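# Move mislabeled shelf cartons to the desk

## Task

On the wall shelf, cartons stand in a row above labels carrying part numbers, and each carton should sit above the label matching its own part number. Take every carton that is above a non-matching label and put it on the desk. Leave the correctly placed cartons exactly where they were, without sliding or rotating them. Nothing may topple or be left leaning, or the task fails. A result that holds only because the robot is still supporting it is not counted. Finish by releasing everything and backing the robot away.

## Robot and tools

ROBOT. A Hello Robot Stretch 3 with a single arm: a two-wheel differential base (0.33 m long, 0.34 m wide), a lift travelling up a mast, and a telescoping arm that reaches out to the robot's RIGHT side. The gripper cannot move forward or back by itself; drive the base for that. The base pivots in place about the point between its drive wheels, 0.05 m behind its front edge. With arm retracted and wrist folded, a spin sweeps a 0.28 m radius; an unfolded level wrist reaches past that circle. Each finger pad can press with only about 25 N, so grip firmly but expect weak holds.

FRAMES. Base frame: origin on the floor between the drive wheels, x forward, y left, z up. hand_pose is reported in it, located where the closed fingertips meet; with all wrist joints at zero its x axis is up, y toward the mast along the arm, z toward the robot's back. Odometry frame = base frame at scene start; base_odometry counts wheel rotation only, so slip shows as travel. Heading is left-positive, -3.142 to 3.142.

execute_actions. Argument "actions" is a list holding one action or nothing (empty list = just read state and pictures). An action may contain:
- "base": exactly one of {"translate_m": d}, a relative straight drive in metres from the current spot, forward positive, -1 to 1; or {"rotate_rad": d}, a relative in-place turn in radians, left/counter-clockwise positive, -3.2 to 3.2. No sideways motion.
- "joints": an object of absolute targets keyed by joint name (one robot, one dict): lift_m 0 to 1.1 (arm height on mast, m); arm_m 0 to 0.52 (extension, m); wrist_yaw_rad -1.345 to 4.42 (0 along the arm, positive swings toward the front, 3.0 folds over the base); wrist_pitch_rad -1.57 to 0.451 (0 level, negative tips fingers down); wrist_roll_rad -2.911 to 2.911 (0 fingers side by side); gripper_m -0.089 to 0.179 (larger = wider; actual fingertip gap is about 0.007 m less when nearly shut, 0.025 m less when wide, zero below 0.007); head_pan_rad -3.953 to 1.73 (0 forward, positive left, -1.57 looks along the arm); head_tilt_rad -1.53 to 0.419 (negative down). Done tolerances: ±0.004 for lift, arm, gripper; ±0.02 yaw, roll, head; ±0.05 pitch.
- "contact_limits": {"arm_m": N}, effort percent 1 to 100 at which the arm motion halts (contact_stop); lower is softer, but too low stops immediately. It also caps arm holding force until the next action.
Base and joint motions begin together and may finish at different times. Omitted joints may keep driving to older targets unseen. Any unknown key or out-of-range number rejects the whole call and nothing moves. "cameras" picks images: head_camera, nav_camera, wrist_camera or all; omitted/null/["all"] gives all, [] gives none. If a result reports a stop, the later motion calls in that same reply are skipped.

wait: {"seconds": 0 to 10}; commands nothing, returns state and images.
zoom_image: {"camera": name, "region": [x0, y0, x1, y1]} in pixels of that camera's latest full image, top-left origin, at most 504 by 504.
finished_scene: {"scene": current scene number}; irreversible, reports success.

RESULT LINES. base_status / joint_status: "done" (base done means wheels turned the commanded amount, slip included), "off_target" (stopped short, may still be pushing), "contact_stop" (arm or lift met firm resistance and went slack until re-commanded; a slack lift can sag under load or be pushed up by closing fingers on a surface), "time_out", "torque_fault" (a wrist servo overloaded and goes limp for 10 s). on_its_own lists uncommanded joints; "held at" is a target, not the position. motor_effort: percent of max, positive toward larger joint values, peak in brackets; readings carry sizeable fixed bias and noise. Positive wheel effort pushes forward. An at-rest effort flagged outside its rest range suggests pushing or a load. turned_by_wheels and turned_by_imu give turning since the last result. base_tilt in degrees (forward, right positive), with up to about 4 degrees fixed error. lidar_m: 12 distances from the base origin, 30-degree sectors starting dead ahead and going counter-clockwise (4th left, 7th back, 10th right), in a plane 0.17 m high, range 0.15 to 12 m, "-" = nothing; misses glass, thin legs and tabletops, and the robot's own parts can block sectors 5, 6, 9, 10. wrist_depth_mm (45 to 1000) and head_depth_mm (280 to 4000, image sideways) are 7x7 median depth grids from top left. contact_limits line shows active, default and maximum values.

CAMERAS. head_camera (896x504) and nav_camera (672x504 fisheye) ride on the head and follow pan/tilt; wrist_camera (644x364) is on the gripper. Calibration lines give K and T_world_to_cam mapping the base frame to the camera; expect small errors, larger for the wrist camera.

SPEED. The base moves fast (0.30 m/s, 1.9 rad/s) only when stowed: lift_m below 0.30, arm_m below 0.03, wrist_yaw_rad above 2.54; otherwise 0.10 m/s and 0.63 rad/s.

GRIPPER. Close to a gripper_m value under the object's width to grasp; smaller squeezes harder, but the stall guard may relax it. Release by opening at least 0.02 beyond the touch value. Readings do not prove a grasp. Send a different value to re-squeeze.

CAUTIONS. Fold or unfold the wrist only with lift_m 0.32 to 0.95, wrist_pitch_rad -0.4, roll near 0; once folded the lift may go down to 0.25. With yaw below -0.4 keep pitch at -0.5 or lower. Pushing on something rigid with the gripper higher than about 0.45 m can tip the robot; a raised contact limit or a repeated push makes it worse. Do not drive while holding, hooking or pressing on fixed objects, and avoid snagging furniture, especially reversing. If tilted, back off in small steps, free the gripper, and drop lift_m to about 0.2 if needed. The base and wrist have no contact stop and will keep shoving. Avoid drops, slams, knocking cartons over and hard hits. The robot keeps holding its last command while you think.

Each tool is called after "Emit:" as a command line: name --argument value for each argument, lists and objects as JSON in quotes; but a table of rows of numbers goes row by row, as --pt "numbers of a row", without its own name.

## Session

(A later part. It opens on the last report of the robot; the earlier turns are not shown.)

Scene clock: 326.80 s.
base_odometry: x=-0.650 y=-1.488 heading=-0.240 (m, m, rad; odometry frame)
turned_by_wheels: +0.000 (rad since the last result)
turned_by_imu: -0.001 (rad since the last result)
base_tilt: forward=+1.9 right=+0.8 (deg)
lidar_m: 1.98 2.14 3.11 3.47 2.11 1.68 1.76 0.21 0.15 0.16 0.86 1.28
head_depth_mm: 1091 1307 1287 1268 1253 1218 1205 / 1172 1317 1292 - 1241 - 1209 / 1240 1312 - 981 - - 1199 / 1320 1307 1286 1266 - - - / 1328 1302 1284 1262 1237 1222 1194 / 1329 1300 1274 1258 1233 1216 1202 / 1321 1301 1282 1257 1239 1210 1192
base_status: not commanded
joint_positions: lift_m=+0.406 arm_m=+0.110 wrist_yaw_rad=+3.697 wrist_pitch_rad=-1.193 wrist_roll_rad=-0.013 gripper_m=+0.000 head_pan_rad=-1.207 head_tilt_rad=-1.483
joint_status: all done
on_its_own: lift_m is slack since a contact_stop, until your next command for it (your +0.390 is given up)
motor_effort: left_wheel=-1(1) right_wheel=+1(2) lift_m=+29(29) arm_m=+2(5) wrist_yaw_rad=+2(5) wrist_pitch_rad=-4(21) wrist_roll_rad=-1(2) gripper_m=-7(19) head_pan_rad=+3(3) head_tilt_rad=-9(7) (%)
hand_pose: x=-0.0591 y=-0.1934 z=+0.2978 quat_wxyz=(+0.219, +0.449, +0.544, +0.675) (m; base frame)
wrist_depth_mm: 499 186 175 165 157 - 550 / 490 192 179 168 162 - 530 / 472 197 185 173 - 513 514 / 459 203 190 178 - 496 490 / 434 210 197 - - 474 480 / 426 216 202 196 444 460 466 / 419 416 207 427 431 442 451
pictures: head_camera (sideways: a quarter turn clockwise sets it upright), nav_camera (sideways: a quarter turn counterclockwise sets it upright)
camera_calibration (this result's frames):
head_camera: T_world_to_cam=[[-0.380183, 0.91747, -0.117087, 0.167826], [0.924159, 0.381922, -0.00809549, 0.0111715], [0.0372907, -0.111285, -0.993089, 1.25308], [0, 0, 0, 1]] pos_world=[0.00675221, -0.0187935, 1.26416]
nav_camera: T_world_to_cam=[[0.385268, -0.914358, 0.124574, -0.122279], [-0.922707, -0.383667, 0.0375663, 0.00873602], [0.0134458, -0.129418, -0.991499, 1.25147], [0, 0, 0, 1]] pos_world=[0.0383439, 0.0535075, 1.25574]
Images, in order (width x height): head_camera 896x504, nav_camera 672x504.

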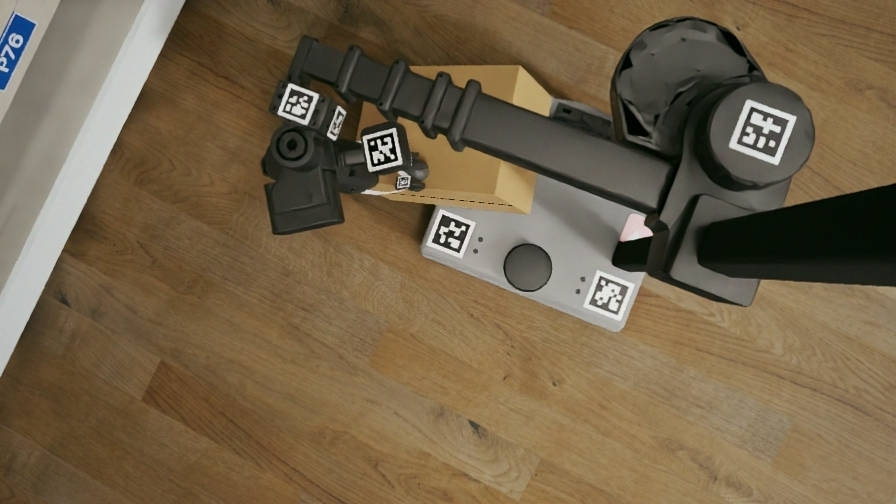

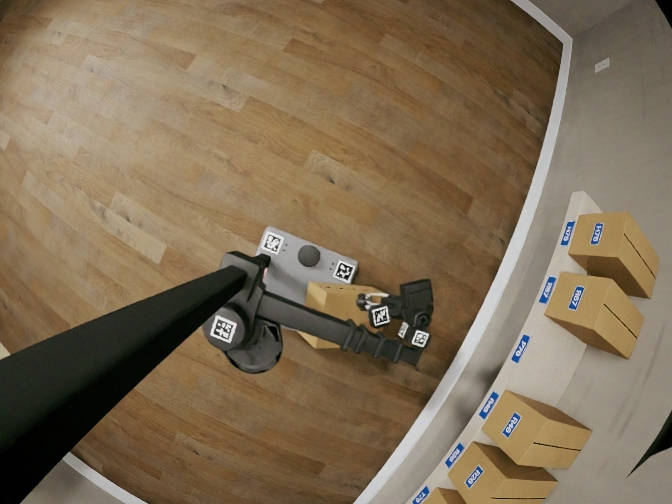

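Emit:
execute_actions --actions '[{"joints":{"lift_m":0.55,"arm_m":0.13}}]' --cameras '[]'

Emit:
execute_actions --actions '[{"joints":{"arm_m":0.0,"wrist_pitch_rad":-1.0}}]'

Scene clock: 333.20 s.
base_odometry: x=-0.650 y=-1.488 heading=-0.240 (m, m, rad; odometry frame)
turned_by_wheels: +0.000 (rad since the last result)
turned_by_imu: -0.001 (rad since the last result)
base_tilt: forward=+2.0 right=+1.0 (deg)
lidar_m: 1.99 2.13 3.10 3.49 2.11 1.68 1.76 1.04 0.28 0.25 0.86 1.27
head_depth_mm: 1098 1302 - 1277 1247 - - / 1176 1324 1041 1269 - - - / 1245 1329 1115 1267 - - - / 1321 1314 1293 1262 - - - / 1325 1309 1286 1254 1239 1216 1202 / 1332 1300 1284 1257 1240 1215 1200 / 1318 1301 1281 1259 1242 1211 1189
base_status: not commanded
joint_positions: lift_m=+0.549 arm_m=+0.130 wrist_yaw_rad=+3.698 wrist_pitch_rad=-1.203 wrist_roll_rad=-0.013 gripper_m=+0.000 head_pan_rad=-1.207 head_tilt_rad=-1.483
joint_status: all done
motor_effort: left_wheel=+0(0) right_wheel=+2(1) lift_m=+45(46) arm_m=+3(5) wrist_yaw_rad=+1(2) wrist_pitch_rad=+1(4) wrist_roll_rad=-1(1) gripper_m=-9(9) head_pan_rad=+4(3) head_tilt_rad=-8(8) (%)
hand_pose: x=-0.0579 y=-0.2154 z=+0.4402 quat_wxyz=(+0.221, +0.446, +0.546, +0.674) (m; base frame)
wrist_depth_mm: 644 668 683 694 702 703 716 / 642 652 649 - - 679 690 / 608 622 623 - - 653 659 / 600 609 608 - 618 632 630 / 588 578 593 - 596 612 621 / 558 560 335 581 590 599 617 / 549 330 331 561 577 576 580
pictures: none
No camera images: the call's "cameras" was empty. Leave "cameras" out to get every camera's image.

Scene clock: 335.40 s.
base_odometry: x=-0.650 y=-1.488 heading=-0.240 (m, m, rad; odometry frame)
turned_by_wheels: +0.000 (rad since the last result)
turned_by_imu: +0.000 (rad since the last result)
base_tilt: forward=+2.1 right=+0.8 (deg)
lidar_m: 1.98 2.14 3.12 3.49 2.11 1.68 1.76 1.04 0.28 0.25 0.86 1.28
head_depth_mm: 1093 1310 1291 1269 1255 - - / 1173 1311 1032 - - - - / 1242 1307 1297 - - - - / 1319 1306 1290 - - - - / 1326 1307 1281 1263 1240 1218 1195 / 1328 1307 1280 1259 1239 1210 1193 / 1322 1304 1273 1262 1234 1209 1193
base_status: not commanded
joint_positions: lift_m=+0.549 arm_m=+0.000 wrist_yaw_rad=+3.698 wrist_pitch_rad=-1.010 wrist_roll_rad=-0.013 gripper_m=+0.000 head_pan_rad=-1.207 head_tilt_rad=-1.483
joint_status: all done
motor_effort: left_wheel=+0(1) right_wheel=+2(1) lift_m=+45(45) arm_m=-3(5) wrist_yaw_rad=+1(1) wrist_pitch_rad=+5(5) wrist_roll_rad=-1(1) gripper_m=-7(9) head_pan_rad=+3(3) head_tilt_rad=-7(7) (%)
hand_pose: x=-0.0824 y=-0.0468 z=+0.4581 quat_wxyz=(+0.156, +0.496, +0.500, +0.693) (m; base frame)
wrist_depth_mm: 803 806 825 825 844 850 906 / 727 747 750 773 780 808 828 / 681 683 711 719 714 750 769 / 633 648 664 - 684 692 692 / 605 613 - - - 649 658 / 558 574 - - 597 605 623 / 540 547 540 - 559 573 577
pictures: head_camera (sideways: a quarter turn clockwise sets it upright), nav_camera (sideways: a quarter turn counterclockwise sets it upright), wrist_camera
camera_calibration (this result's frames):
head_camera: T_world_to_cam=[[-0.380184, 0.91747, -0.117086, 0.167825], [0.924159, 0.381923, -0.00809547, 0.0111714], [0.0372906, -0.111284, -0.993089, 1.25308], [0, 0, 0, 1]] pos_world=[0.00675223, -0.0187934, 1.26416]
nav_camera: T_world_to_cam=[[0.385269, -0.914357, 0.124573, -0.122278], [-0.922706, -0.383669, 0.0375662, 0.00873604], [0.0134458, -0.129417, -0.991499, 1.25147], [0, 0, 0, 1]] pos_world=[0.0383438, 0.0535076, 1.25574]
wrist_camera: T_world_to_cam=[[0.842531, 0.536258, 0.0506818, 0.0681541], [0.513445, -0.771103, -0.37653, 0.206702], [-0.162836, 0.343261, -0.925017, 0.591467], [0, 0, 0, 1]] pos_world=[-0.0672395, -0.0801873, 0.621492]
Images, in order (width x height): head_camera 896x504, nav_camera 672x504, wrist_camera 644x364.

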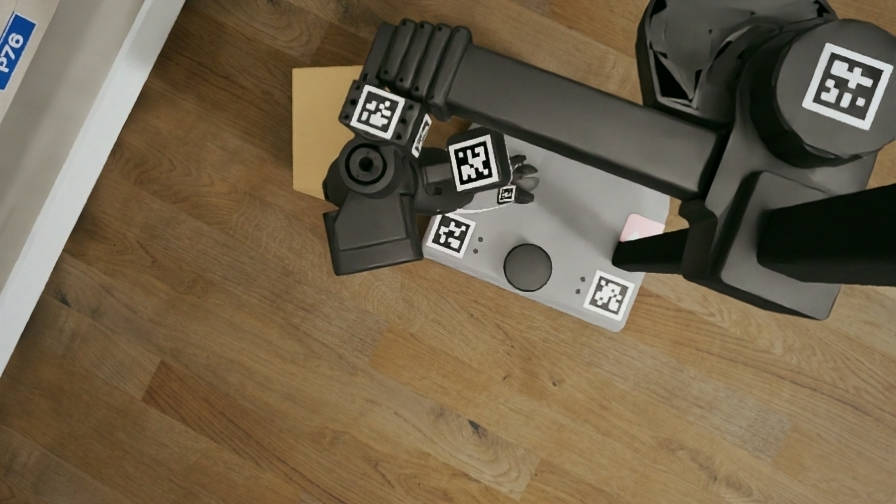

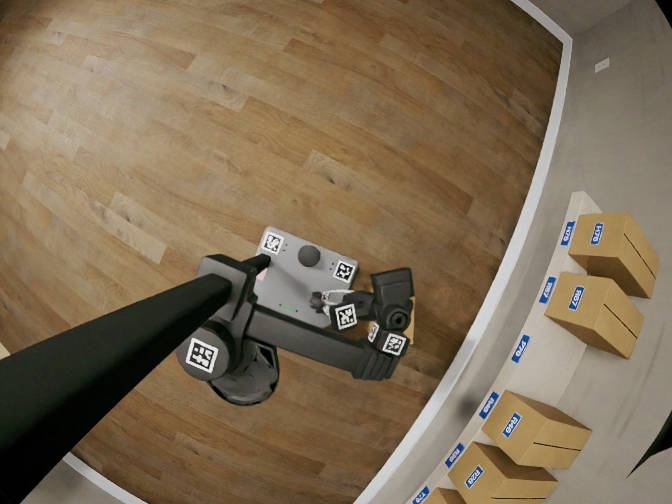

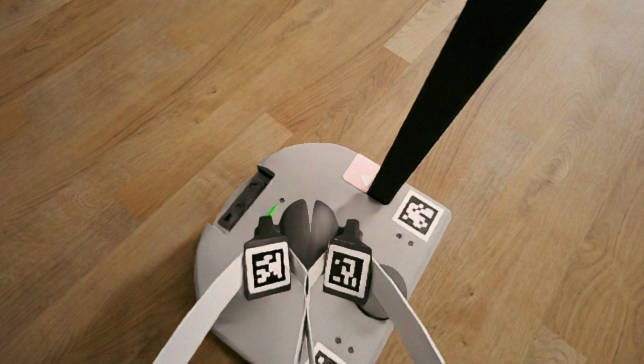

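The carton slid off to the floor. Clear the view.

Emit:
execute_actions --actions '[{"joints":{"lift_m":0.9,"wrist_yaw_rad":0,"wrist_pitch_rad":-1.57,"gripper_m":0.134,"head_pan_rad":-1.7,"head_tilt_rad":-1.3}}]'

Scene clock: 343.73 s.
base_odometry: x=-0.650 y=-1.488 heading=-0.240 (m, m, rad; odometry frame)
turned_by_wheels: +0.000 (rad since the last result)
turned_by_imu: -0.001 (rad since the last result)
base_tilt: forward=+2.0 right=+0.7 (deg)
lidar_m: 1.99 2.14 3.11 3.48 2.11 1.68 1.75 1.04 0.28 0.25 0.86 1.27
head_depth_mm: 642 - - 1318 1260 1199 1144 / - - - 1318 1269 1189 1148 / 639 - - - 1269 - 1136 / 766 - - - - - 1137 / 764 1244 1376 1302 1245 1182 1138 / 752 1245 1379 1304 1245 1181 1124 / 653 1242 1380 1292 1239 1184 1130
base_status: not commanded
joint_positions: lift_m=+0.899 arm_m=+0.000 wrist_yaw_rad=+0.003 wrist_pitch_rad=-1.565 wrist_roll_rad=-0.013 gripper_m=+0.134 head_pan_rad=-1.693 head_tilt_rad=-1.298
joint_status: all done
motor_effort: left_wheel=+0(1) right_wheel=+1(2) lift_m=+45(47) arm_m=-3(4) wrist_yaw_rad=-2(4) wrist_pitch_rad=-4(6) wrist_roll_rad=-1(1) gripper_m=+1(100) head_pan_rad=-6(38) head_tilt_rad=-1(16) (%)
hand_pose: x=-0.0217 y=-0.1226 z=+0.7816 quat_wxyz=(+0.506, +0.503, -0.497, -0.495) (m; base frame)
wrist_depth_mm: 854 842 858 864 887 872 889 / 876 888 893 770 913 884 928 / 896 913 917 922 915 938 934 / 938 927 954 - 941 961 985 / 954 963 987 - 952 987 - / 972 996 - - - - - / - - - - - - -
pictures: head_camera (sideways: a quarter turn clockwise sets it upright), nav_camera (sideways: a quarter turn counterclockwise sets it upright), wrist_camera
camera_calibration (this result's frames):
head_camera: T_world_to_cam=[[0.0880459, 0.950463, -0.298107, 0.400688], [0.995268, -0.0962877, -0.0130443, 0.017183], [-0.0411021, -0.295548, -0.954443, 1.20348], [0, 0, 0, 1]] pos_world=[-0.00291516, -0.0234992, 1.26832]
nav_camera: T_world_to_cam=[[-0.0819304, -0.948737, 0.305263, -0.354719], [-0.994134, 0.0994951, 0.042406, 0.00286129], [-0.0706043, -0.299998, -0.951323, 1.19991], [0, 0, 0, 1]] pos_world=[0.0585013, 0.023152, 1.24967]
wrist_camera: T_world_to_cam=[[-0.998562, -0.0380862, 0.0377299, -0.0589546], [-0.0312392, 0.985318, 0.167845, 0.0169503], [-0.0435686, 0.166425, -0.985091, 0.954443], [0, 0, 0, 1]] pos_world=[-0.0167566, -0.17779, 0.939593]
Images, in order (width x height): head_camera 896x504, nav_camera 672x504, wrist_camera 644x364.

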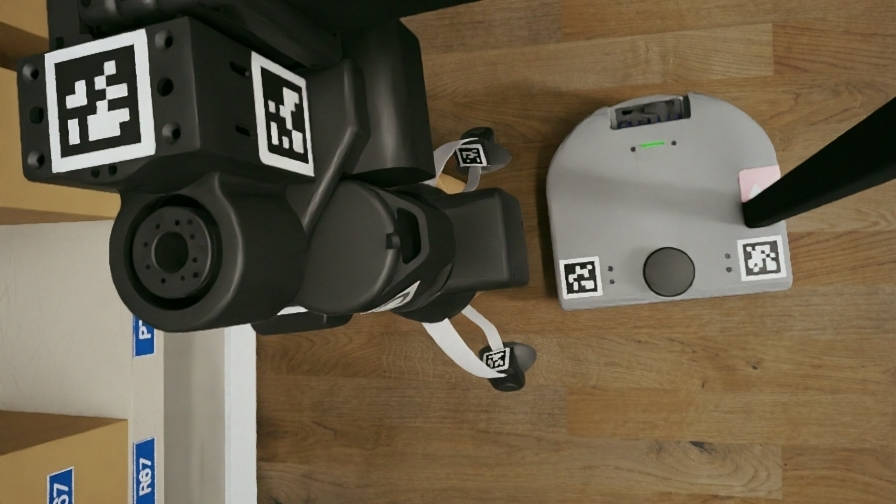

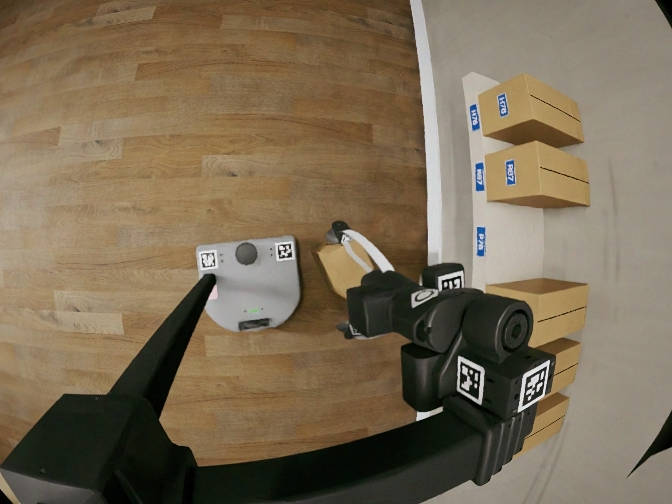

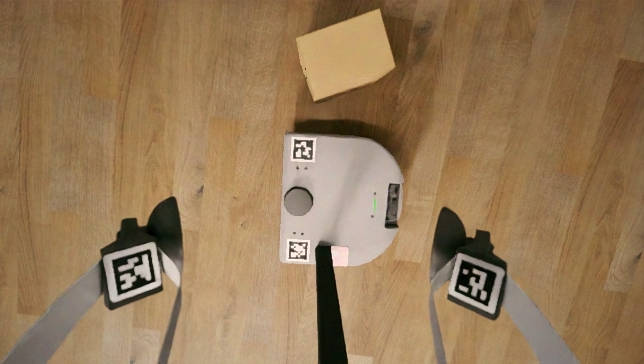

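Emit:
execute_actions --actions '[{"base":{"translate_m":-0.049},"joints":{"wrist_yaw_rad":1.83,"arm_m":0.186,"lift_m":0.42}}]'

Scene clock: 354.33 s.
base_odometry: x=-0.697 y=-1.476 heading=-0.240 (m, m, rad; odometry frame)
turned_by_wheels: +0.000 (rad since the last result)
turned_by_imu: -0.002 (rad since the last result)
base_tilt: forward=+2.0 right=+0.9 (deg)
lidar_m: 2.04 2.19 3.20 3.48 2.12 1.64 1.71 1.03 0.30 0.25 0.86 1.26
head_depth_mm: 655 1244 1404 1323 1257 - - / 704 1256 1390 1325 1261 - - / 651 1247 1397 1312 - - - / 686 1235 1420 1074 1266 - 1128 / 762 1235 1393 1261 1242 1191 1130 / 760 1230 1382 1308 1246 1184 1119 / 729 1219 1381 1298 1244 1183 1125
base_status: done
joint_positions: lift_m=+0.421 arm_m=+0.186 wrist_yaw_rad=+1.827 wrist_pitch_rad=-1.566 wrist_roll_rad=-0.013 gripper_m=+0.134 head_pan_rad=-1.693 head_tilt_rad=-1.298
joint_status: all done
motor_effort: left_wheel=-1(7) right_wheel=+1(3) lift_m=+13(41) arm_m=+4(4) wrist_yaw_rad=+2(7) wrist_pitch_rad=-3(3) wrist_roll_rad=-1(2) gripper_m=+1(0) head_pan_rad=-4(3) head_tilt_rad=-1(1) (%)
hand_pose: x=-0.0434 y=-0.3367 z=+0.3031 quat_wxyz=(+0.701, +0.701, +0.094, +0.097) (m; base frame)
wrist_depth_mm: - 424 425 432 432 432 432 / - - 204 204 436 446 453 / - - 208 208 456 456 460 / - - 213 214 465 471 482 / - - 467 220 222 486 482 / - 486 491 225 231 500 460 / 495 495 508 506 514 522 432
pictures: head_camera (sideways: a quarter turn clockwise sets it upright), nav_camera (sideways: a quarter turn counterclockwise sets it upright), wrist_camera
camera_calibration (this result's frames):
head_camera: T_world_to_cam=[[0.0884393, 0.950395, -0.298209, 0.400818], [0.995228, -0.096705, -0.013047, 0.0171868], [-0.0412381, -0.295632, -0.954412, 1.20344], [0, 0, 0, 1]] pos_world=[-0.00292542, -0.023499, 1.26833]
nav_camera: T_world_to_cam=[[-0.0823229, -0.94867, 0.305364, -0.354848], [-0.994092, 0.0999151, 0.0424084, 0.00285793], [-0.0707421, -0.300069, -0.951291, 1.19987], [0, 0, 0, 1]] pos_world=[0.0585103, 0.0231246, 1.24966]
wrist_camera: T_world_to_cam=[[0.287264, -0.957109, 0.0376992, -0.324297], [-0.945871, -0.277246, 0.168707, -0.157579], [-0.151019, -0.084122, -0.984945, 0.428709], [0, 0, 0, 1]] pos_world=[0.00885289, -0.318012, 0.461065]
Images, in order (width x height): head_camera 896x504, nav_camera 672x504, wrist_camera 644x364.

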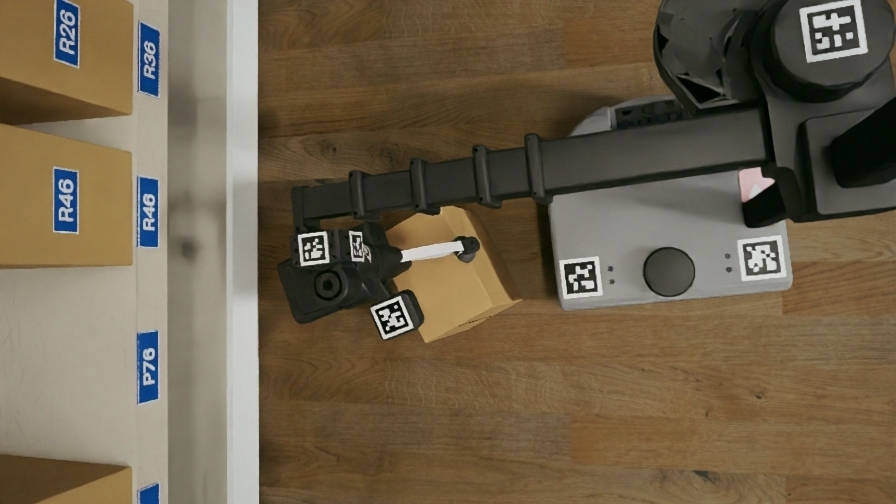

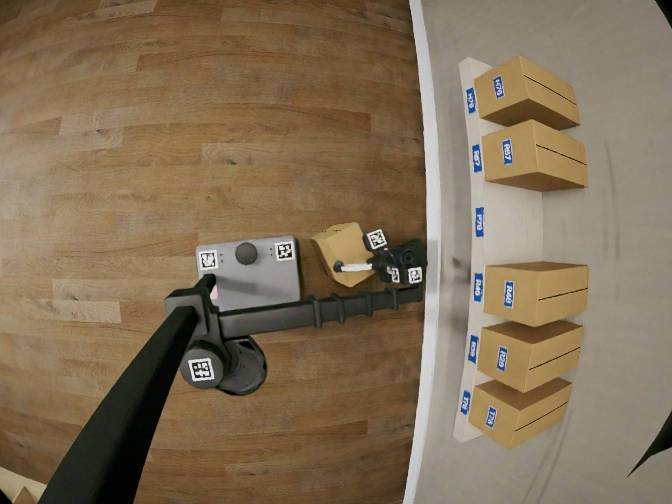

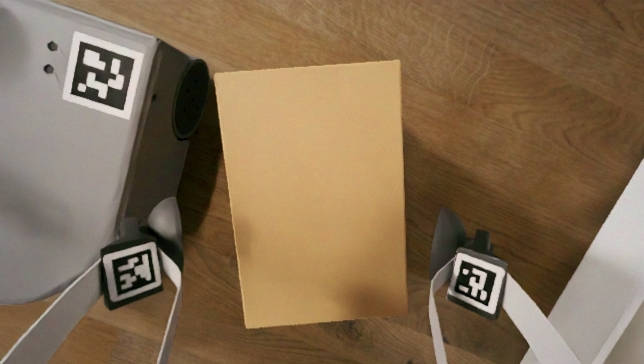

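Emit:
execute_actions --actions '[{"base":{"translate_m":0.01},"joints":{"arm_m":0.191,"lift_m":0.36}}]' --cameras '["wrist_camera"]'

Emit:
execute_actions --actions '[{"joints":{"lift_m":0.315}}]' --cameras '["wrist_camera","head_camera"]'

Scene clock: 360.30 s.
base_odometry: x=-0.688 y=-1.479 heading=-0.240 (m, m, rad; odometry frame)
turned_by_wheels: +0.000 (rad since the last result)
turned_by_imu: -0.001 (rad since the last result)
base_tilt: forward=+1.9 right=+0.9 (deg)
lidar_m: 2.02 2.17 3.19 3.52 2.12 1.65 1.72 1.04 0.30 0.25 0.86 1.26
head_depth_mm: 657 1250 1398 1324 1257 - 1121 / 699 1246 1396 1324 1263 - - / 655 1254 1403 1321 - - - / 698 1247 1403 1068 1267 - 1131 / 766 1235 1399 1282 1241 1179 1131 / 763 1237 1372 1308 1249 1184 1127 / 694 1226 1377 1307 1239 1180 1125
base_status: done
joint_positions: lift_m=+0.361 arm_m=+0.191 wrist_yaw_rad=+1.827 wrist_pitch_rad=-1.566 wrist_roll_rad=-0.013 gripper_m=+0.134 head_pan_rad=-1.693 head_tilt_rad=-1.298
joint_status: all done
motor_effort: left_wheel=+0(7) right_wheel=+2(6) lift_m=+12(11) arm_m=+4(4) wrist_yaw_rad=+1(1) wrist_pitch_rad=-3(3) wrist_roll_rad=-1(1) gripper_m=+1(0) head_pan_rad=-5(4) head_tilt_rad=-1(1) (%)
hand_pose: x=-0.0434 y=-0.3417 z=+0.2431 quat_wxyz=(+0.701, +0.701, +0.094, +0.097) (m; base frame)
wrist_depth_mm: - 368 372 373 372 377 383 / - - 144 145 147 386 392 / - 146 147 148 151 404 405 / - 153 151 152 155 415 417 / - - 155 158 158 427 431 / - 425 160 161 163 442 437 / 432 434 166 167 169 454 426
pictures: wrist_camera
camera_calibration (this result's frames):
wrist_camera: T_world_to_cam=[[0.287266, -0.957109, 0.0376992, -0.32682], [-0.945871, -0.277248, 0.168707, -0.148843], [-0.151019, -0.0841223, -0.984945, 0.369192], [0, 0, 0, 1]] pos_world=[0.00885285, -0.323011, 0.401066]
Images, in order (width x height): wrist_camera 644x364.

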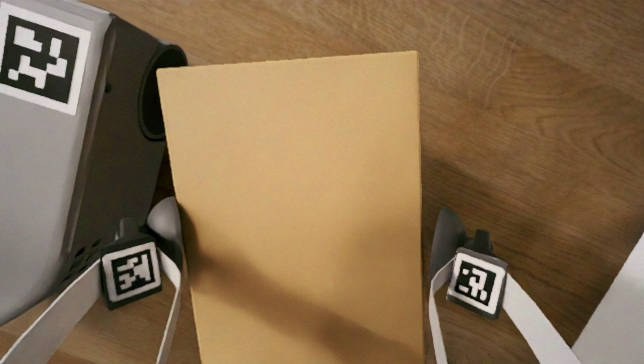

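Scene clock: 361.27 s.
base_odometry: x=-0.688 y=-1.479 heading=-0.240 (m, m, rad; odometry frame)
turned_by_wheels: +0.000 (rad since the last result)
turned_by_imu: +0.000 (rad since the last result)
base_tilt: forward=+2.0 right=+0.8 (deg)
lidar_m: 2.03 2.18 3.17 3.50 2.11 1.65 1.72 1.03 0.30 0.25 0.85 1.27
head_depth_mm: 656 1250 1403 1320 1263 - 1125 / 701 1250 1393 1331 1268 - - / 655 1243 1391 1324 - - - / 698 1244 1394 1070 1274 - 1130 / 762 1236 1383 1294 1250 1186 1129 / 759 1237 1392 1308 1238 1183 1126 / 694 1238 1379 1303 1240 1181 1127
base_status: not commanded
joint_positions: lift_m=+0.324 arm_m=+0.191 wrist_yaw_rad=+1.829 wrist_pitch_rad=-1.572 wrist_roll_rad=-0.014 gripper_m=+0.134 head_pan_rad=-1.693 head_tilt_rad=-1.298
joint_status: lift_m contact_stop (moved -0.037 of -0.046)
on_its_own: lift_m is slack since a contact_stop, until your next command for it (your +0.315 is given up)
motor_effort: left_wheel=-1(1) right_wheel=+1(2) lift_m=+29(30) arm_m=+4(3) wrist_yaw_rad=+0(1) wrist_pitch_rad=+1(2) wrist_roll_rad=-1(1) gripper_m=-29(28) head_pan_rad=-5(4) head_tilt_rad=-1(1) (%)
hand_pose: x=-0.0450 y=-0.3421 z=+0.2067 quat_wxyz=(+0.701, +0.700, +0.097, +0.095) (m; base frame)
wrist_depth_mm: - 334 332 335 110 343 352 / - 108 109 110 110 354 353 / - 111 112 113 113 361 369 / - 114 115 116 117 377 382 / - 118 118 120 121 384 391 / - 123 122 123 125 - 405 / 395 395 126 127 128 415 411
pictures: head_camera (sideways: a quarter turn clockwise sets it upright), wrist_camera
camera_calibration (this result's frames):
head_camera: T_world_to_cam=[[0.0884572, 0.950314, -0.29846, 0.401145], [0.995224, -0.0967372, -0.0130538, 0.0171957], [-0.0412774, -0.29588, -0.954333, 1.20333], [0, 0, 0, 1]] pos_world=[-0.00292718, -0.0235075, 1.26833]
wrist_camera: T_world_to_cam=[[0.289307, -0.956503, 0.0374668, -0.325076], [-0.944256, -0.278741, 0.175168, -0.146125], [-0.157105, -0.0860557, -0.983825, 0.331841], [0, 0, 0, 1]] pos_world=[0.00820124, -0.323111, 0.36425]
Images, in order (width x height): head_camera 896x504, wrist_camera 644x364.

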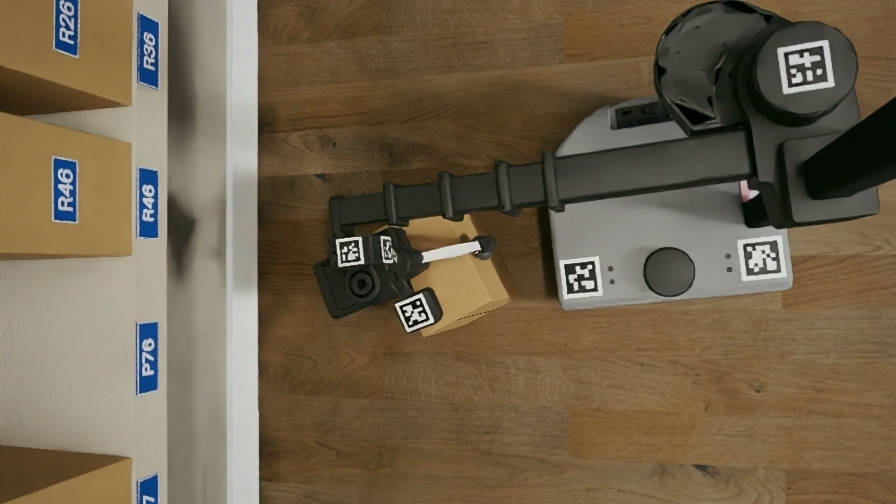

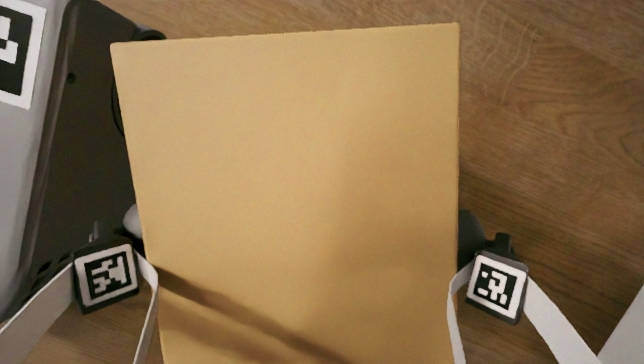

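Emit:
execute_actions --actions '[{"joints":{"lift_m":0.332}}]' --cameras '[]'

Emit:
execute_actions --actions '[{"joints":{"gripper_m":0.07}}]' --cameras '["wrist_camera"]'

Emit:
execute_actions --actions '[{"joints":{"lift_m":0.38}}]' --cameras '["wrist_camera","head_camera"]'

Scene clock: 365.20 s.
base_odometry: x=-0.688 y=-1.479 heading=-0.240 (m, m, rad; odometry frame)
turned_by_wheels: +0.000 (rad since the last result)
turned_by_imu: -0.001 (rad since the last result)
base_tilt: forward=+1.9 right=+0.9 (deg)
lidar_m: 2.02 2.18 3.17 3.51 2.12 1.65 1.72 1.03 0.30 0.25 0.86 1.27
head_depth_mm: 657 1247 1393 1317 1249 - 1133 / 702 1249 1389 1322 1254 - - / 653 1244 1408 1330 - - - / 697 1240 1404 1071 1276 - 1131 / 764 1234 1387 1285 1244 1189 1131 / 762 1244 1379 1306 1240 1188 1126 / 692 1233 1384 1299 1245 1182 1125
base_status: not commanded
joint_positions: lift_m=+0.331 arm_m=+0.191 wrist_yaw_rad=+1.829 wrist_pitch_rad=-1.572 wrist_roll_rad=-0.014 gripper_m=+0.134 head_pan_rad=-1.693 head_tilt_rad=-1.298
joint_status: all done
motor_effort: left_wheel=-1(0) right_wheel=+1(1) lift_m=+44(44) arm_m=+4(4) wrist_yaw_rad=+1(1) wrist_pitch_rad=+1(1) wrist_roll_rad=-1(1) gripper_m=-12(29) head_pan_rad=-5(4) head_tilt_rad=-1(1) (%)
hand_pose: x=-0.0450 y=-0.3421 z=+0.2138 quat_wxyz=(+0.701, +0.700, +0.097, +0.095) (m; base frame)
wrist_depth_mm: - 337 341 344 343 352 356 / - 114 115 116 117 362 365 / - 117 119 119 120 369 372 / - 121 122 123 124 382 384 / - 125 126 126 128 391 393 / - 130 129 130 131 404 409 / 402 402 133 135 136 419 418
pictures: none
No camera images: the call's "cameras" was empty. Leave "cameras" out to get every camera's image.

Scene clock: 366.33 s.
base_odometry: x=-0.688 y=-1.479 heading=-0.240 (m, m, rad; odometry frame)
turned_by_wheels: +0.000 (rad since the last result)
turned_by_imu: +0.000 (rad since the last result)
base_tilt: forward=+1.9 right=+0.9 (deg)
lidar_m: 2.03 2.18 3.18 3.59 2.12 1.65 1.72 1.03 0.30 0.25 0.86 1.27
head_depth_mm: 657 1252 1399 1322 1258 - 1127 / 701 1258 1394 1326 1263 - - / 653 1248 1392 1332 - - - / 696 1244 1402 1067 1270 - 1126 / 765 1238 1398 1285 1251 1187 1140 / 761 1228 1382 1309 1242 1192 1130 / 692 1228 1375 1298 1240 1180 1134
base_status: not commanded
joint_positions: lift_m=+0.331 arm_m=+0.191 wrist_yaw_rad=+1.829 wrist_pitch_rad=-1.572 wrist_roll_rad=-0.014 gripper_m=+0.106 head_pan_rad=-1.693 head_tilt_rad=-1.298
joint_status: gripper_m off_target (ended at +0.106, target +0.070)
motor_effort: left_wheel=-1(0) right_wheel=+1(1) lift_m=+42(43) arm_m=+3(4) wrist_yaw_rad=+0(0) wrist_pitch_rad=+0(1) wrist_roll_rad=+0(1) gripper_m=-100(100) head_pan_rad=-4(4) head_tilt_rad=+0(0) (%)
hand_pose: x=-0.0450 y=-0.3421 z=+0.2139 quat_wxyz=(+0.701, +0.700, +0.097, +0.095) (m; base frame)
wrist_depth_mm: - 338 340 342 347 352 353 / - 114 115 116 117 359 367 / - 118 119 119 121 367 374 / - 121 122 123 124 384 385 / - 125 126 127 128 397 399 / - 130 129 131 132 405 410 / 399 404 134 135 137 420 417
pictures: wrist_camera
camera_calibration (this result's frames):
wrist_camera: T_world_to_cam=[[0.28937, -0.956483, 0.0374734, -0.325342], [-0.944267, -0.278819, 0.174986, -0.147333], [-0.156923, -0.0860206, -0.983858, 0.33899], [0, 0, 0, 1]] pos_world=[0.0082179, -0.323103, 0.371491]
Images, in order (width x height): wrist_camera 644x364.

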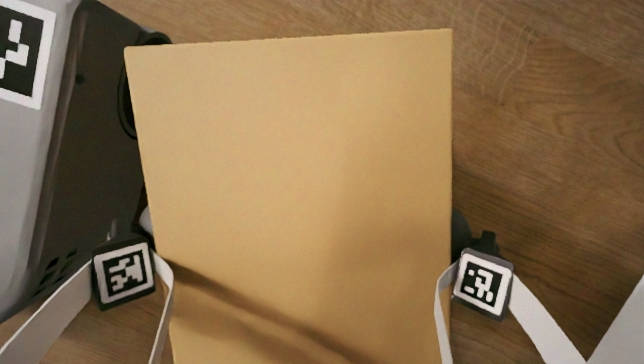

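Scene clock: 367.60 s.
base_odometry: x=-0.688 y=-1.479 heading=-0.240 (m, m, rad; odometry frame)
turned_by_wheels: +0.000 (rad since the last result)
turned_by_imu: +0.000 (rad since the last result)
base_tilt: forward=+2.0 right=+0.9 (deg)
lidar_m: 2.03 2.17 3.19 3.59 2.12 1.65 1.72 1.03 0.30 0.26 0.85 1.27
head_depth_mm: 657 1249 1408 1326 1261 - - / 691 1240 1395 1324 1263 - - / 654 1242 1396 1313 - - - / 695 1243 1406 1026 1271 - 1130 / 763 1235 1387 1285 1247 1187 1131 / 760 1231 1371 1309 1237 1189 1131 / 691 1235 1377 1305 1242 1184 1121
base_status: not commanded
joint_positions: lift_m=+0.379 arm_m=+0.191 wrist_yaw_rad=+1.829 wrist_pitch_rad=-1.570 wrist_roll_rad=-0.014 gripper_m=+0.087 head_pan_rad=-1.693 head_tilt_rad=-1.298
joint_status: all done
on_its_own: gripper_m moved -0.019 toward your old target +0.070
motor_effort: left_wheel=-1(0) right_wheel=+2(1) lift_m=+46(47) arm_m=+4(4) wrist_yaw_rad=+1(1) wrist_pitch_rad=-1(1) wrist_roll_rad=-1(0) gripper_m=-100(100) head_pan_rad=-5(4) head_tilt_rad=-1(1) (%)
hand_pose: x=-0.0444 y=-0.3419 z=+0.2617 quat_wxyz=(+0.701, +0.700, +0.096, +0.096) (m; base frame)
wrist_depth_mm: - 381 384 389 386 395 402 / - 115 116 117 118 407 413 / - 118 119 120 121 423 425 / - 122 122 123 125 432 437 / - 126 126 127 128 443 445 / - 292 131 131 133 460 455 / 454 452 135 136 137 475 420
pictures: head_camera (sideways: a quarter turn clockwise sets it upright), wrist_camera
camera_calibration (this result's frames):
head_camera: T_world_to_cam=[[0.0884571, 0.950314, -0.29846, 0.401145], [0.995224, -0.0967371, -0.0130538, 0.0171957], [-0.0412774, -0.29588, -0.954333, 1.20333], [0, 0, 0, 1]] pos_world=[-0.00292718, -0.0235075, 1.26833]
wrist_camera: T_world_to_cam=[[0.289266, -0.956512, 0.0375597, -0.327191], [-0.944677, -0.278909, 0.172612, -0.15451], [-0.15463, -0.0854127, -0.984273, 0.386504], [0, 0, 0, 1]] pos_world=[0.00844804, -0.323044, 0.419386]
Images, in order (width x height): head_camera 896x504, wrist_camera 644x364.

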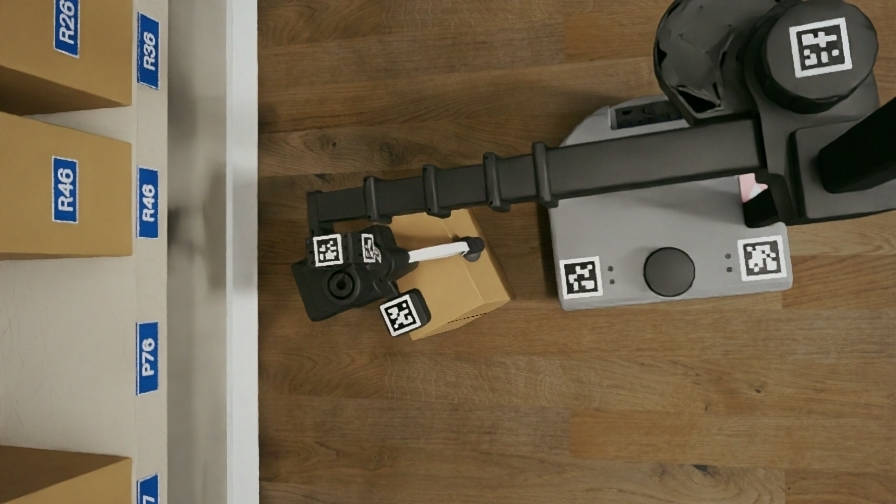

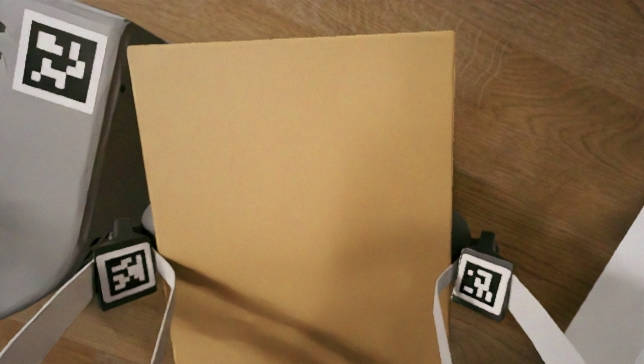

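Emit:
execute_actions --actions '[{"base":{"rotate_rad":1.571},"joints":{"head_pan_rad":-1.57,"head_tilt_rad":-1.0}}]' --cameras '["wrist_camera","head_camera"]'

Emit:
execute_actions --actions '[{"base":{"translate_m":1.0}}]' --cameras '["wrist_camera"]'

Scene clock: 381.23 s.
base_odometry: x=-0.688 y=-1.479 heading=+1.331 (m, m, rad; odometry frame)
turned_by_wheels: +1.571 (rad since the last result)
turned_by_imu: +1.589 (rad since the last result)
base_tilt: forward=+2.0 right=+0.9 (deg)
lidar_m: 3.58 2.05 1.66 1.72 1.04 0.81 0.80 0.86 0.30 0.25 2.18 3.17
head_depth_mm: 1947 2003 1747 1540 1368 1238 1126 / 1968 2007 1736 1524 1372 1240 1146 / 1962 1991 1726 1519 1393 1155 - / 1995 1998 1700 1523 1349 992 - / 2015 1997 1714 1504 1355 1200 1120 / 2017 1963 1711 1505 1348 1224 1109 / 2057 1963 1708 1498 1349 1214 1111
base_status: done
joint_positions: lift_m=+0.379 arm_m=+0.191 wrist_yaw_rad=+1.829 wrist_pitch_rad=-1.568 wrist_roll_rad=-0.014 gripper_m=+0.097 head_pan_rad=-1.577 head_tilt_rad=-1.001
joint_status: all done
on_its_own: gripper_m is held at +0.096, not at your +0.070, by its stall guard, which is not easing now
motor_effort: left_wheel=-2(9) right_wheel=+3(9) lift_m=+46(46) arm_m=+3(3) wrist_yaw_rad=+0(1) wrist_pitch_rad=-2(2) wrist_roll_rad=+0(1) gripper_m=-60(59) head_pan_rad=+4(19) head_tilt_rad=+1(21) (%)
hand_pose: x=-0.0440 y=-0.3418 z=+0.2616 quat_wxyz=(+0.701, +0.700, +0.095, +0.097) (m; base frame)
wrist_depth_mm: - 378 388 390 390 391 400 / - 115 116 116 117 405 411 / - 118 119 120 121 418 424 / - 122 122 124 125 427 434 / - 126 126 127 129 443 447 / - 289 130 132 133 450 457 / 458 453 135 136 138 470 477
pictures: head_camera (sideways: a quarter turn clockwise sets it upright), wrist_camera
camera_calibration (this result's frames):
head_camera: T_world_to_cam=[[-0.02329, 0.825233, -0.564311, 0.748103], [0.999695, 0.0145548, -0.0199743, 0.0261846], [-0.00827004, -0.564604, -0.82532, 1.03552], [0, 0, 0, 1]] pos_world=[-0.000189528, -0.0330824, 1.27732]
wrist_camera: T_world_to_cam=[[0.289219, -0.956523, 0.0376234, -0.327245], [-0.944968, -0.279004, 0.170856, -0.153644], [-0.152931, -0.0849676, -0.984577, 0.386846], [0, 0, 0, 1]] pos_world=[0.00861765, -0.323015, 0.419443]
Images, in order (width x height): head_camera 896x504, wrist_camera 644x364.

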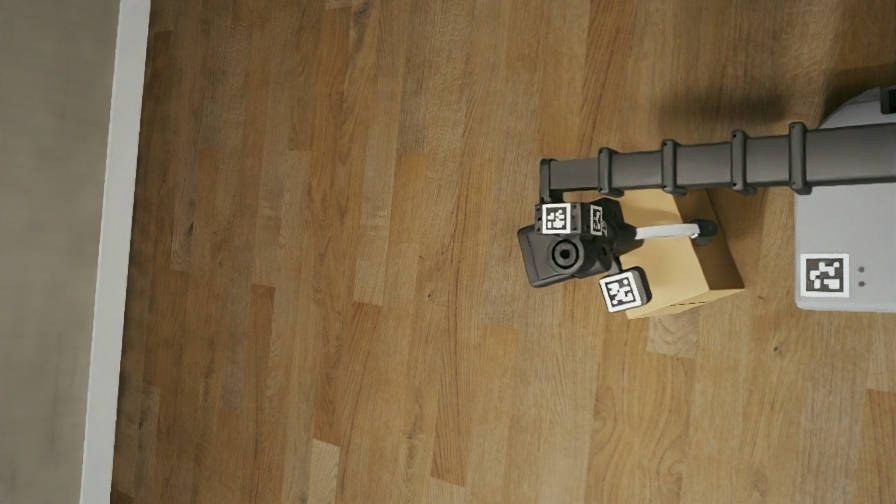

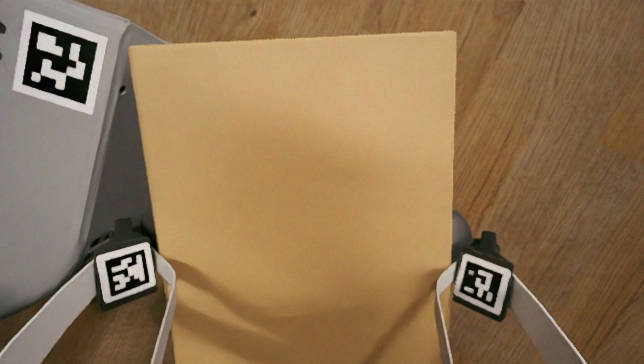

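Scene clock: 392.47 s.
base_odometry: x=-0.450 y=-0.507 heading=+1.331 (m, m, rad; odometry frame)
turned_by_wheels: +0.000 (rad since the last result)
turned_by_imu: +0.000 (rad since the last result)
base_tilt: forward=+2.0 right=+0.9 (deg)
lidar_m: 2.63 1.70 1.36 1.24 1.74 1.81 1.79 1.92 0.30 0.25 2.28 2.54
head_depth_mm: 2037 2020 1754 1542 1372 1239 1132 / 2067 2019 1739 1528 1363 1241 1148 / 2091 1992 1726 1524 1399 1156 - / 2111 1972 1721 1516 1359 995 - / 2110 1961 1705 1512 1357 1195 1126 / 2120 1965 1701 1504 1354 1220 1110 / 2159 1941 1699 1499 1346 1217 1108
base_status: done
joint_positions: lift_m=+0.379 arm_m=+0.191 wrist_yaw_rad=+1.829 wrist_pitch_rad=-1.568 wrist_roll_rad=-0.014 gripper_m=+0.097 head_pan_rad=-1.577 head_tilt_rad=-1.001
joint_status: not commanded
on_its_own: gripper_m is held at +0.096, not at your +0.070, by its stall guard, which is not easing now
motor_effort: left_wheel=-3(5) right_wheel=+3(10) lift_m=+47(46) arm_m=+3(3) wrist_yaw_rad=+0(0) wrist_pitch_rad=-2(1) wrist_roll_rad=-1(1) gripper_m=-59(59) head_pan_rad=+3(4) head_tilt_rad=+1(1) (%)
hand_pose: x=-0.0440 y=-0.3418 z=+0.2616 quat_wxyz=(+0.701, +0.700, +0.095, +0.097) (m; base frame)
wrist_depth_mm: - 382 386 386 392 396 400 / - 115 116 116 117 404 408 / - 118 119 120 121 420 420 / - 122 123 124 125 429 436 / - 125 126 127 128 442 451 / - 289 130 131 133 459 459 / 455 458 135 135 137 471 476
pictures: wrist_camera
camera_calibration (this result's frames):
wrist_camera: T_world_to_cam=[[0.289218, -0.956523, 0.0376234, -0.327245], [-0.944968, -0.279004, 0.170856, -0.153643], [-0.15293, -0.0849675, -0.984577, 0.386846], [0, 0, 0, 1]] pos_world=[0.00861766, -0.323015, 0.419443]
Images, in order (width x height): wrist_camera 644x364.

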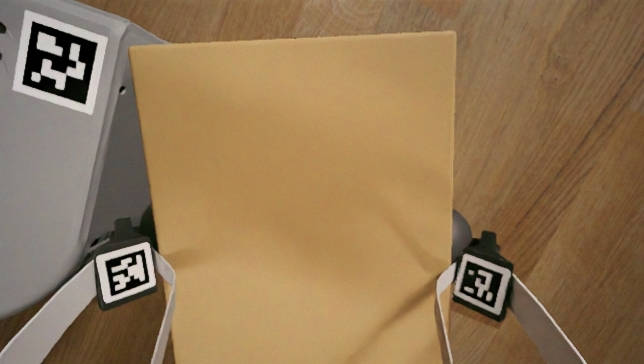

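Emit:
execute_actions --actions '[{"base":{"translate_m":1.0},"joints":{"head_pan_rad":0,"head_tilt_rad":-0.5}}]' --cameras '[]'

Emit:
execute_actions --actions '[{"base":{"translate_m":0.6},"joints":{"lift_m":1.09}}]'

Scene clock: 406.33 s.
base_odometry: x=-0.211 y=+0.464 heading=+1.330 (m, m, rad; odometry frame)
turned_by_wheels: +0.000 (rad since the last result)
turned_by_imu: -0.001 (rad since the last result)
base_tilt: forward=+2.0 right=+0.8 (deg)
lidar_m: 1.97 1.66 1.15 1.16 1.62 2.42 2.78 2.88 0.30 0.26 2.39 1.61
head_depth_mm: 1643 1790 1865 1432 1956 1648 1367 / 1665 1812 1837 1432 2040 1636 1354 / 1669 1811 1805 2171 2034 1640 1352 / 1690 1841 1804 2197 2029 1615 1347 / 1700 1850 1789 2232 2019 1613 1349 / 1722 1862 1753 2245 2004 1601 1339 / 1731 1878 1736 1816 1908 1589 1329
base_status: done
joint_positions: lift_m=+0.379 arm_m=+0.191 wrist_yaw_rad=+1.829 wrist_pitch_rad=-1.568 wrist_roll_rad=-0.014 gripper_m=+0.097 head_pan_rad=-0.007 head_tilt_rad=-0.507
joint_status: all done
on_its_own: gripper_m is held at +0.096, not at your +0.070, by its stall guard, which is not easing now
motor_effort: left_wheel=-4(5) right_wheel=+4(8) lift_m=+46(46) arm_m=+3(4) wrist_yaw_rad=+1(1) wrist_pitch_rad=-2(2) wrist_roll_rad=-1(1) gripper_m=-60(59) head_pan_rad=+3(47) head_tilt_rad=+3(29) (%)
hand_pose: x=-0.0440 y=-0.3418 z=+0.2616 quat_wxyz=(+0.701, +0.700, +0.095, +0.097) (m; base frame)
wrist_depth_mm: - 384 387 385 388 398 401 / - 115 116 117 118 404 415 / - 118 119 120 121 421 419 / - 122 122 123 125 432 441 / - 126 127 128 128 447 442 / - 291 131 131 133 453 454 / 458 452 135 136 138 475 481
pictures: none
No camera images: the call's "cameras" was empty. Leave "cameras" out to get every camera's image.

Scene clock: 413.63 s.
base_odometry: x=-0.068 y=+1.047 heading=+1.330 (m, m, rad; odometry frame)
turned_by_wheels: +0.000 (rad since the last result)
turned_by_imu: +0.000 (rad since the last result)
base_tilt: forward=+2.1 right=+0.9 (deg)
lidar_m: 1.38 1.10 1.47 1.14 1.47 1.92 3.34 2.97 2.32 2.27 1.78 1.10
head_depth_mm: 1144 1237 1341 1226 916 798 1355 / 1149 1255 1356 1220 909 797 1363 / 1165 1255 1369 1211 907 1503 1352 / 1180 1271 1389 1198 897 1490 1350 / 1177 1290 1407 1188 895 1483 1343 / 1182 1290 1406 1180 893 1511 1340 / 1195 1302 1413 1172 887 1506 1328
base_status: done
joint_positions: lift_m=+1.089 arm_m=+0.191 wrist_yaw_rad=+1.829 wrist_pitch_rad=-1.568 wrist_roll_rad=-0.014 gripper_m=+0.097 head_pan_rad=-0.007 head_tilt_rad=-0.507
joint_status: all done
on_its_own: gripper_m is held at +0.096, not at your +0.070, by its stall guard, which is not easing now
motor_effort: left_wheel=-3(4) right_wheel=+3(9) lift_m=+46(46) arm_m=+3(4) wrist_yaw_rad=+1(1) wrist_pitch_rad=-1(2) wrist_roll_rad=+0(1) gripper_m=-60(60) head_pan_rad=+3(3) head_tilt_rad=+3(3) (%)
hand_pose: x=-0.0440 y=-0.3418 z=+0.9716 quat_wxyz=(+0.701, +0.700, +0.095, +0.097) (m; base frame)
wrist_depth_mm: - - - - - - - / - 116 116 117 118 - - / - - 119 120 121 - - / - - 123 124 125 - - / - 127 126 127 128 - - / - - 130 132 133 - - / - - 134 136 138 - -
pictures: head_camera (sideways: a quarter turn clockwise sets it upright), nav_camera (sideways: a quarter turn counterclockwise sets it upright), wrist_camera
camera_calibration (this result's frames):
head_camera: T_world_to_cam=[[-0.458864, -0.0250952, -0.888152, 1.17284], [-0.00164001, 0.999623, -0.0273976, 0.0419726], [0.888505, -0.0111152, -0.458733, 0.553214], [0, 0, 0, 1]] pos_world=[0.046711, -0.00637498, 1.29659]
nav_camera: T_world_to_cam=[[0.452089, 0.0310033, 0.891434, -1.12176], [-0.0215722, -0.998723, 0.045675, -0.00737513], [0.891712, -0.0398794, -0.450843, 0.543234], [0, 0, 0, 1]] pos_world=[0.0225658, 0.0490762, 1.24522]
wrist_camera: T_world_to_cam=[[0.289218, -0.956524, 0.0376234, -0.353958], [-0.944968, -0.279004, 0.170856, -0.274951], [-0.15293, -0.0849675, -0.984577, 1.0859], [0, 0, 0, 1]] pos_world=[0.00861766, -0.323015, 1.12944]
Images, in order (width x height): head_camera 896x504, nav_camera 672x504, wrist_camera 644x364.

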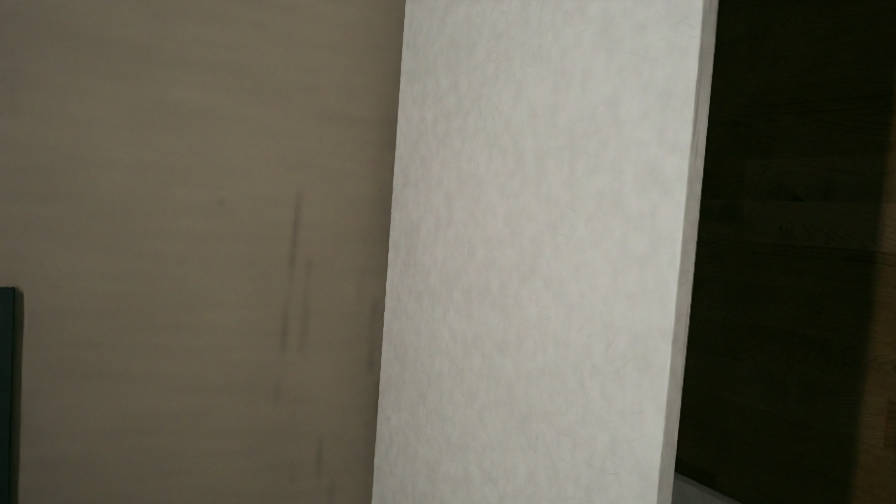

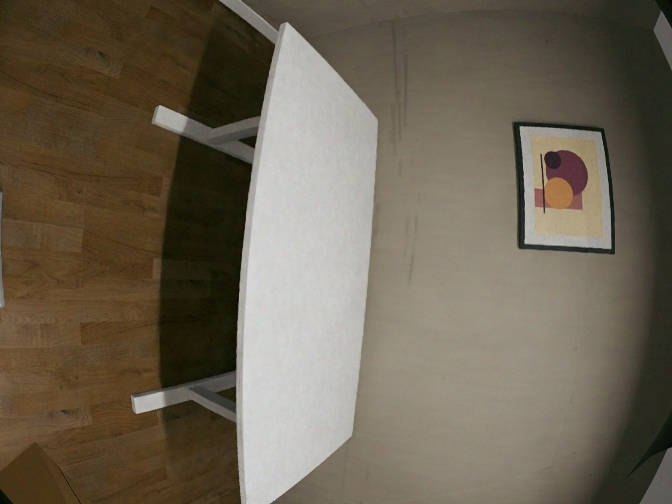

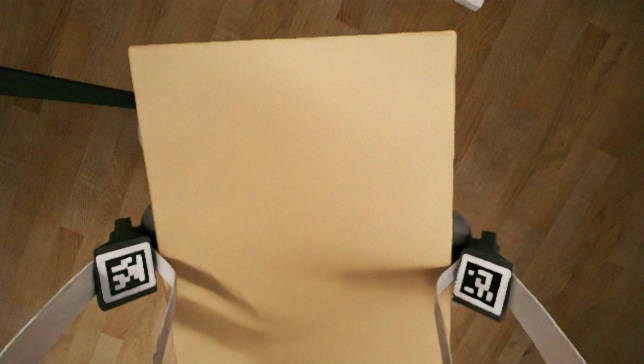

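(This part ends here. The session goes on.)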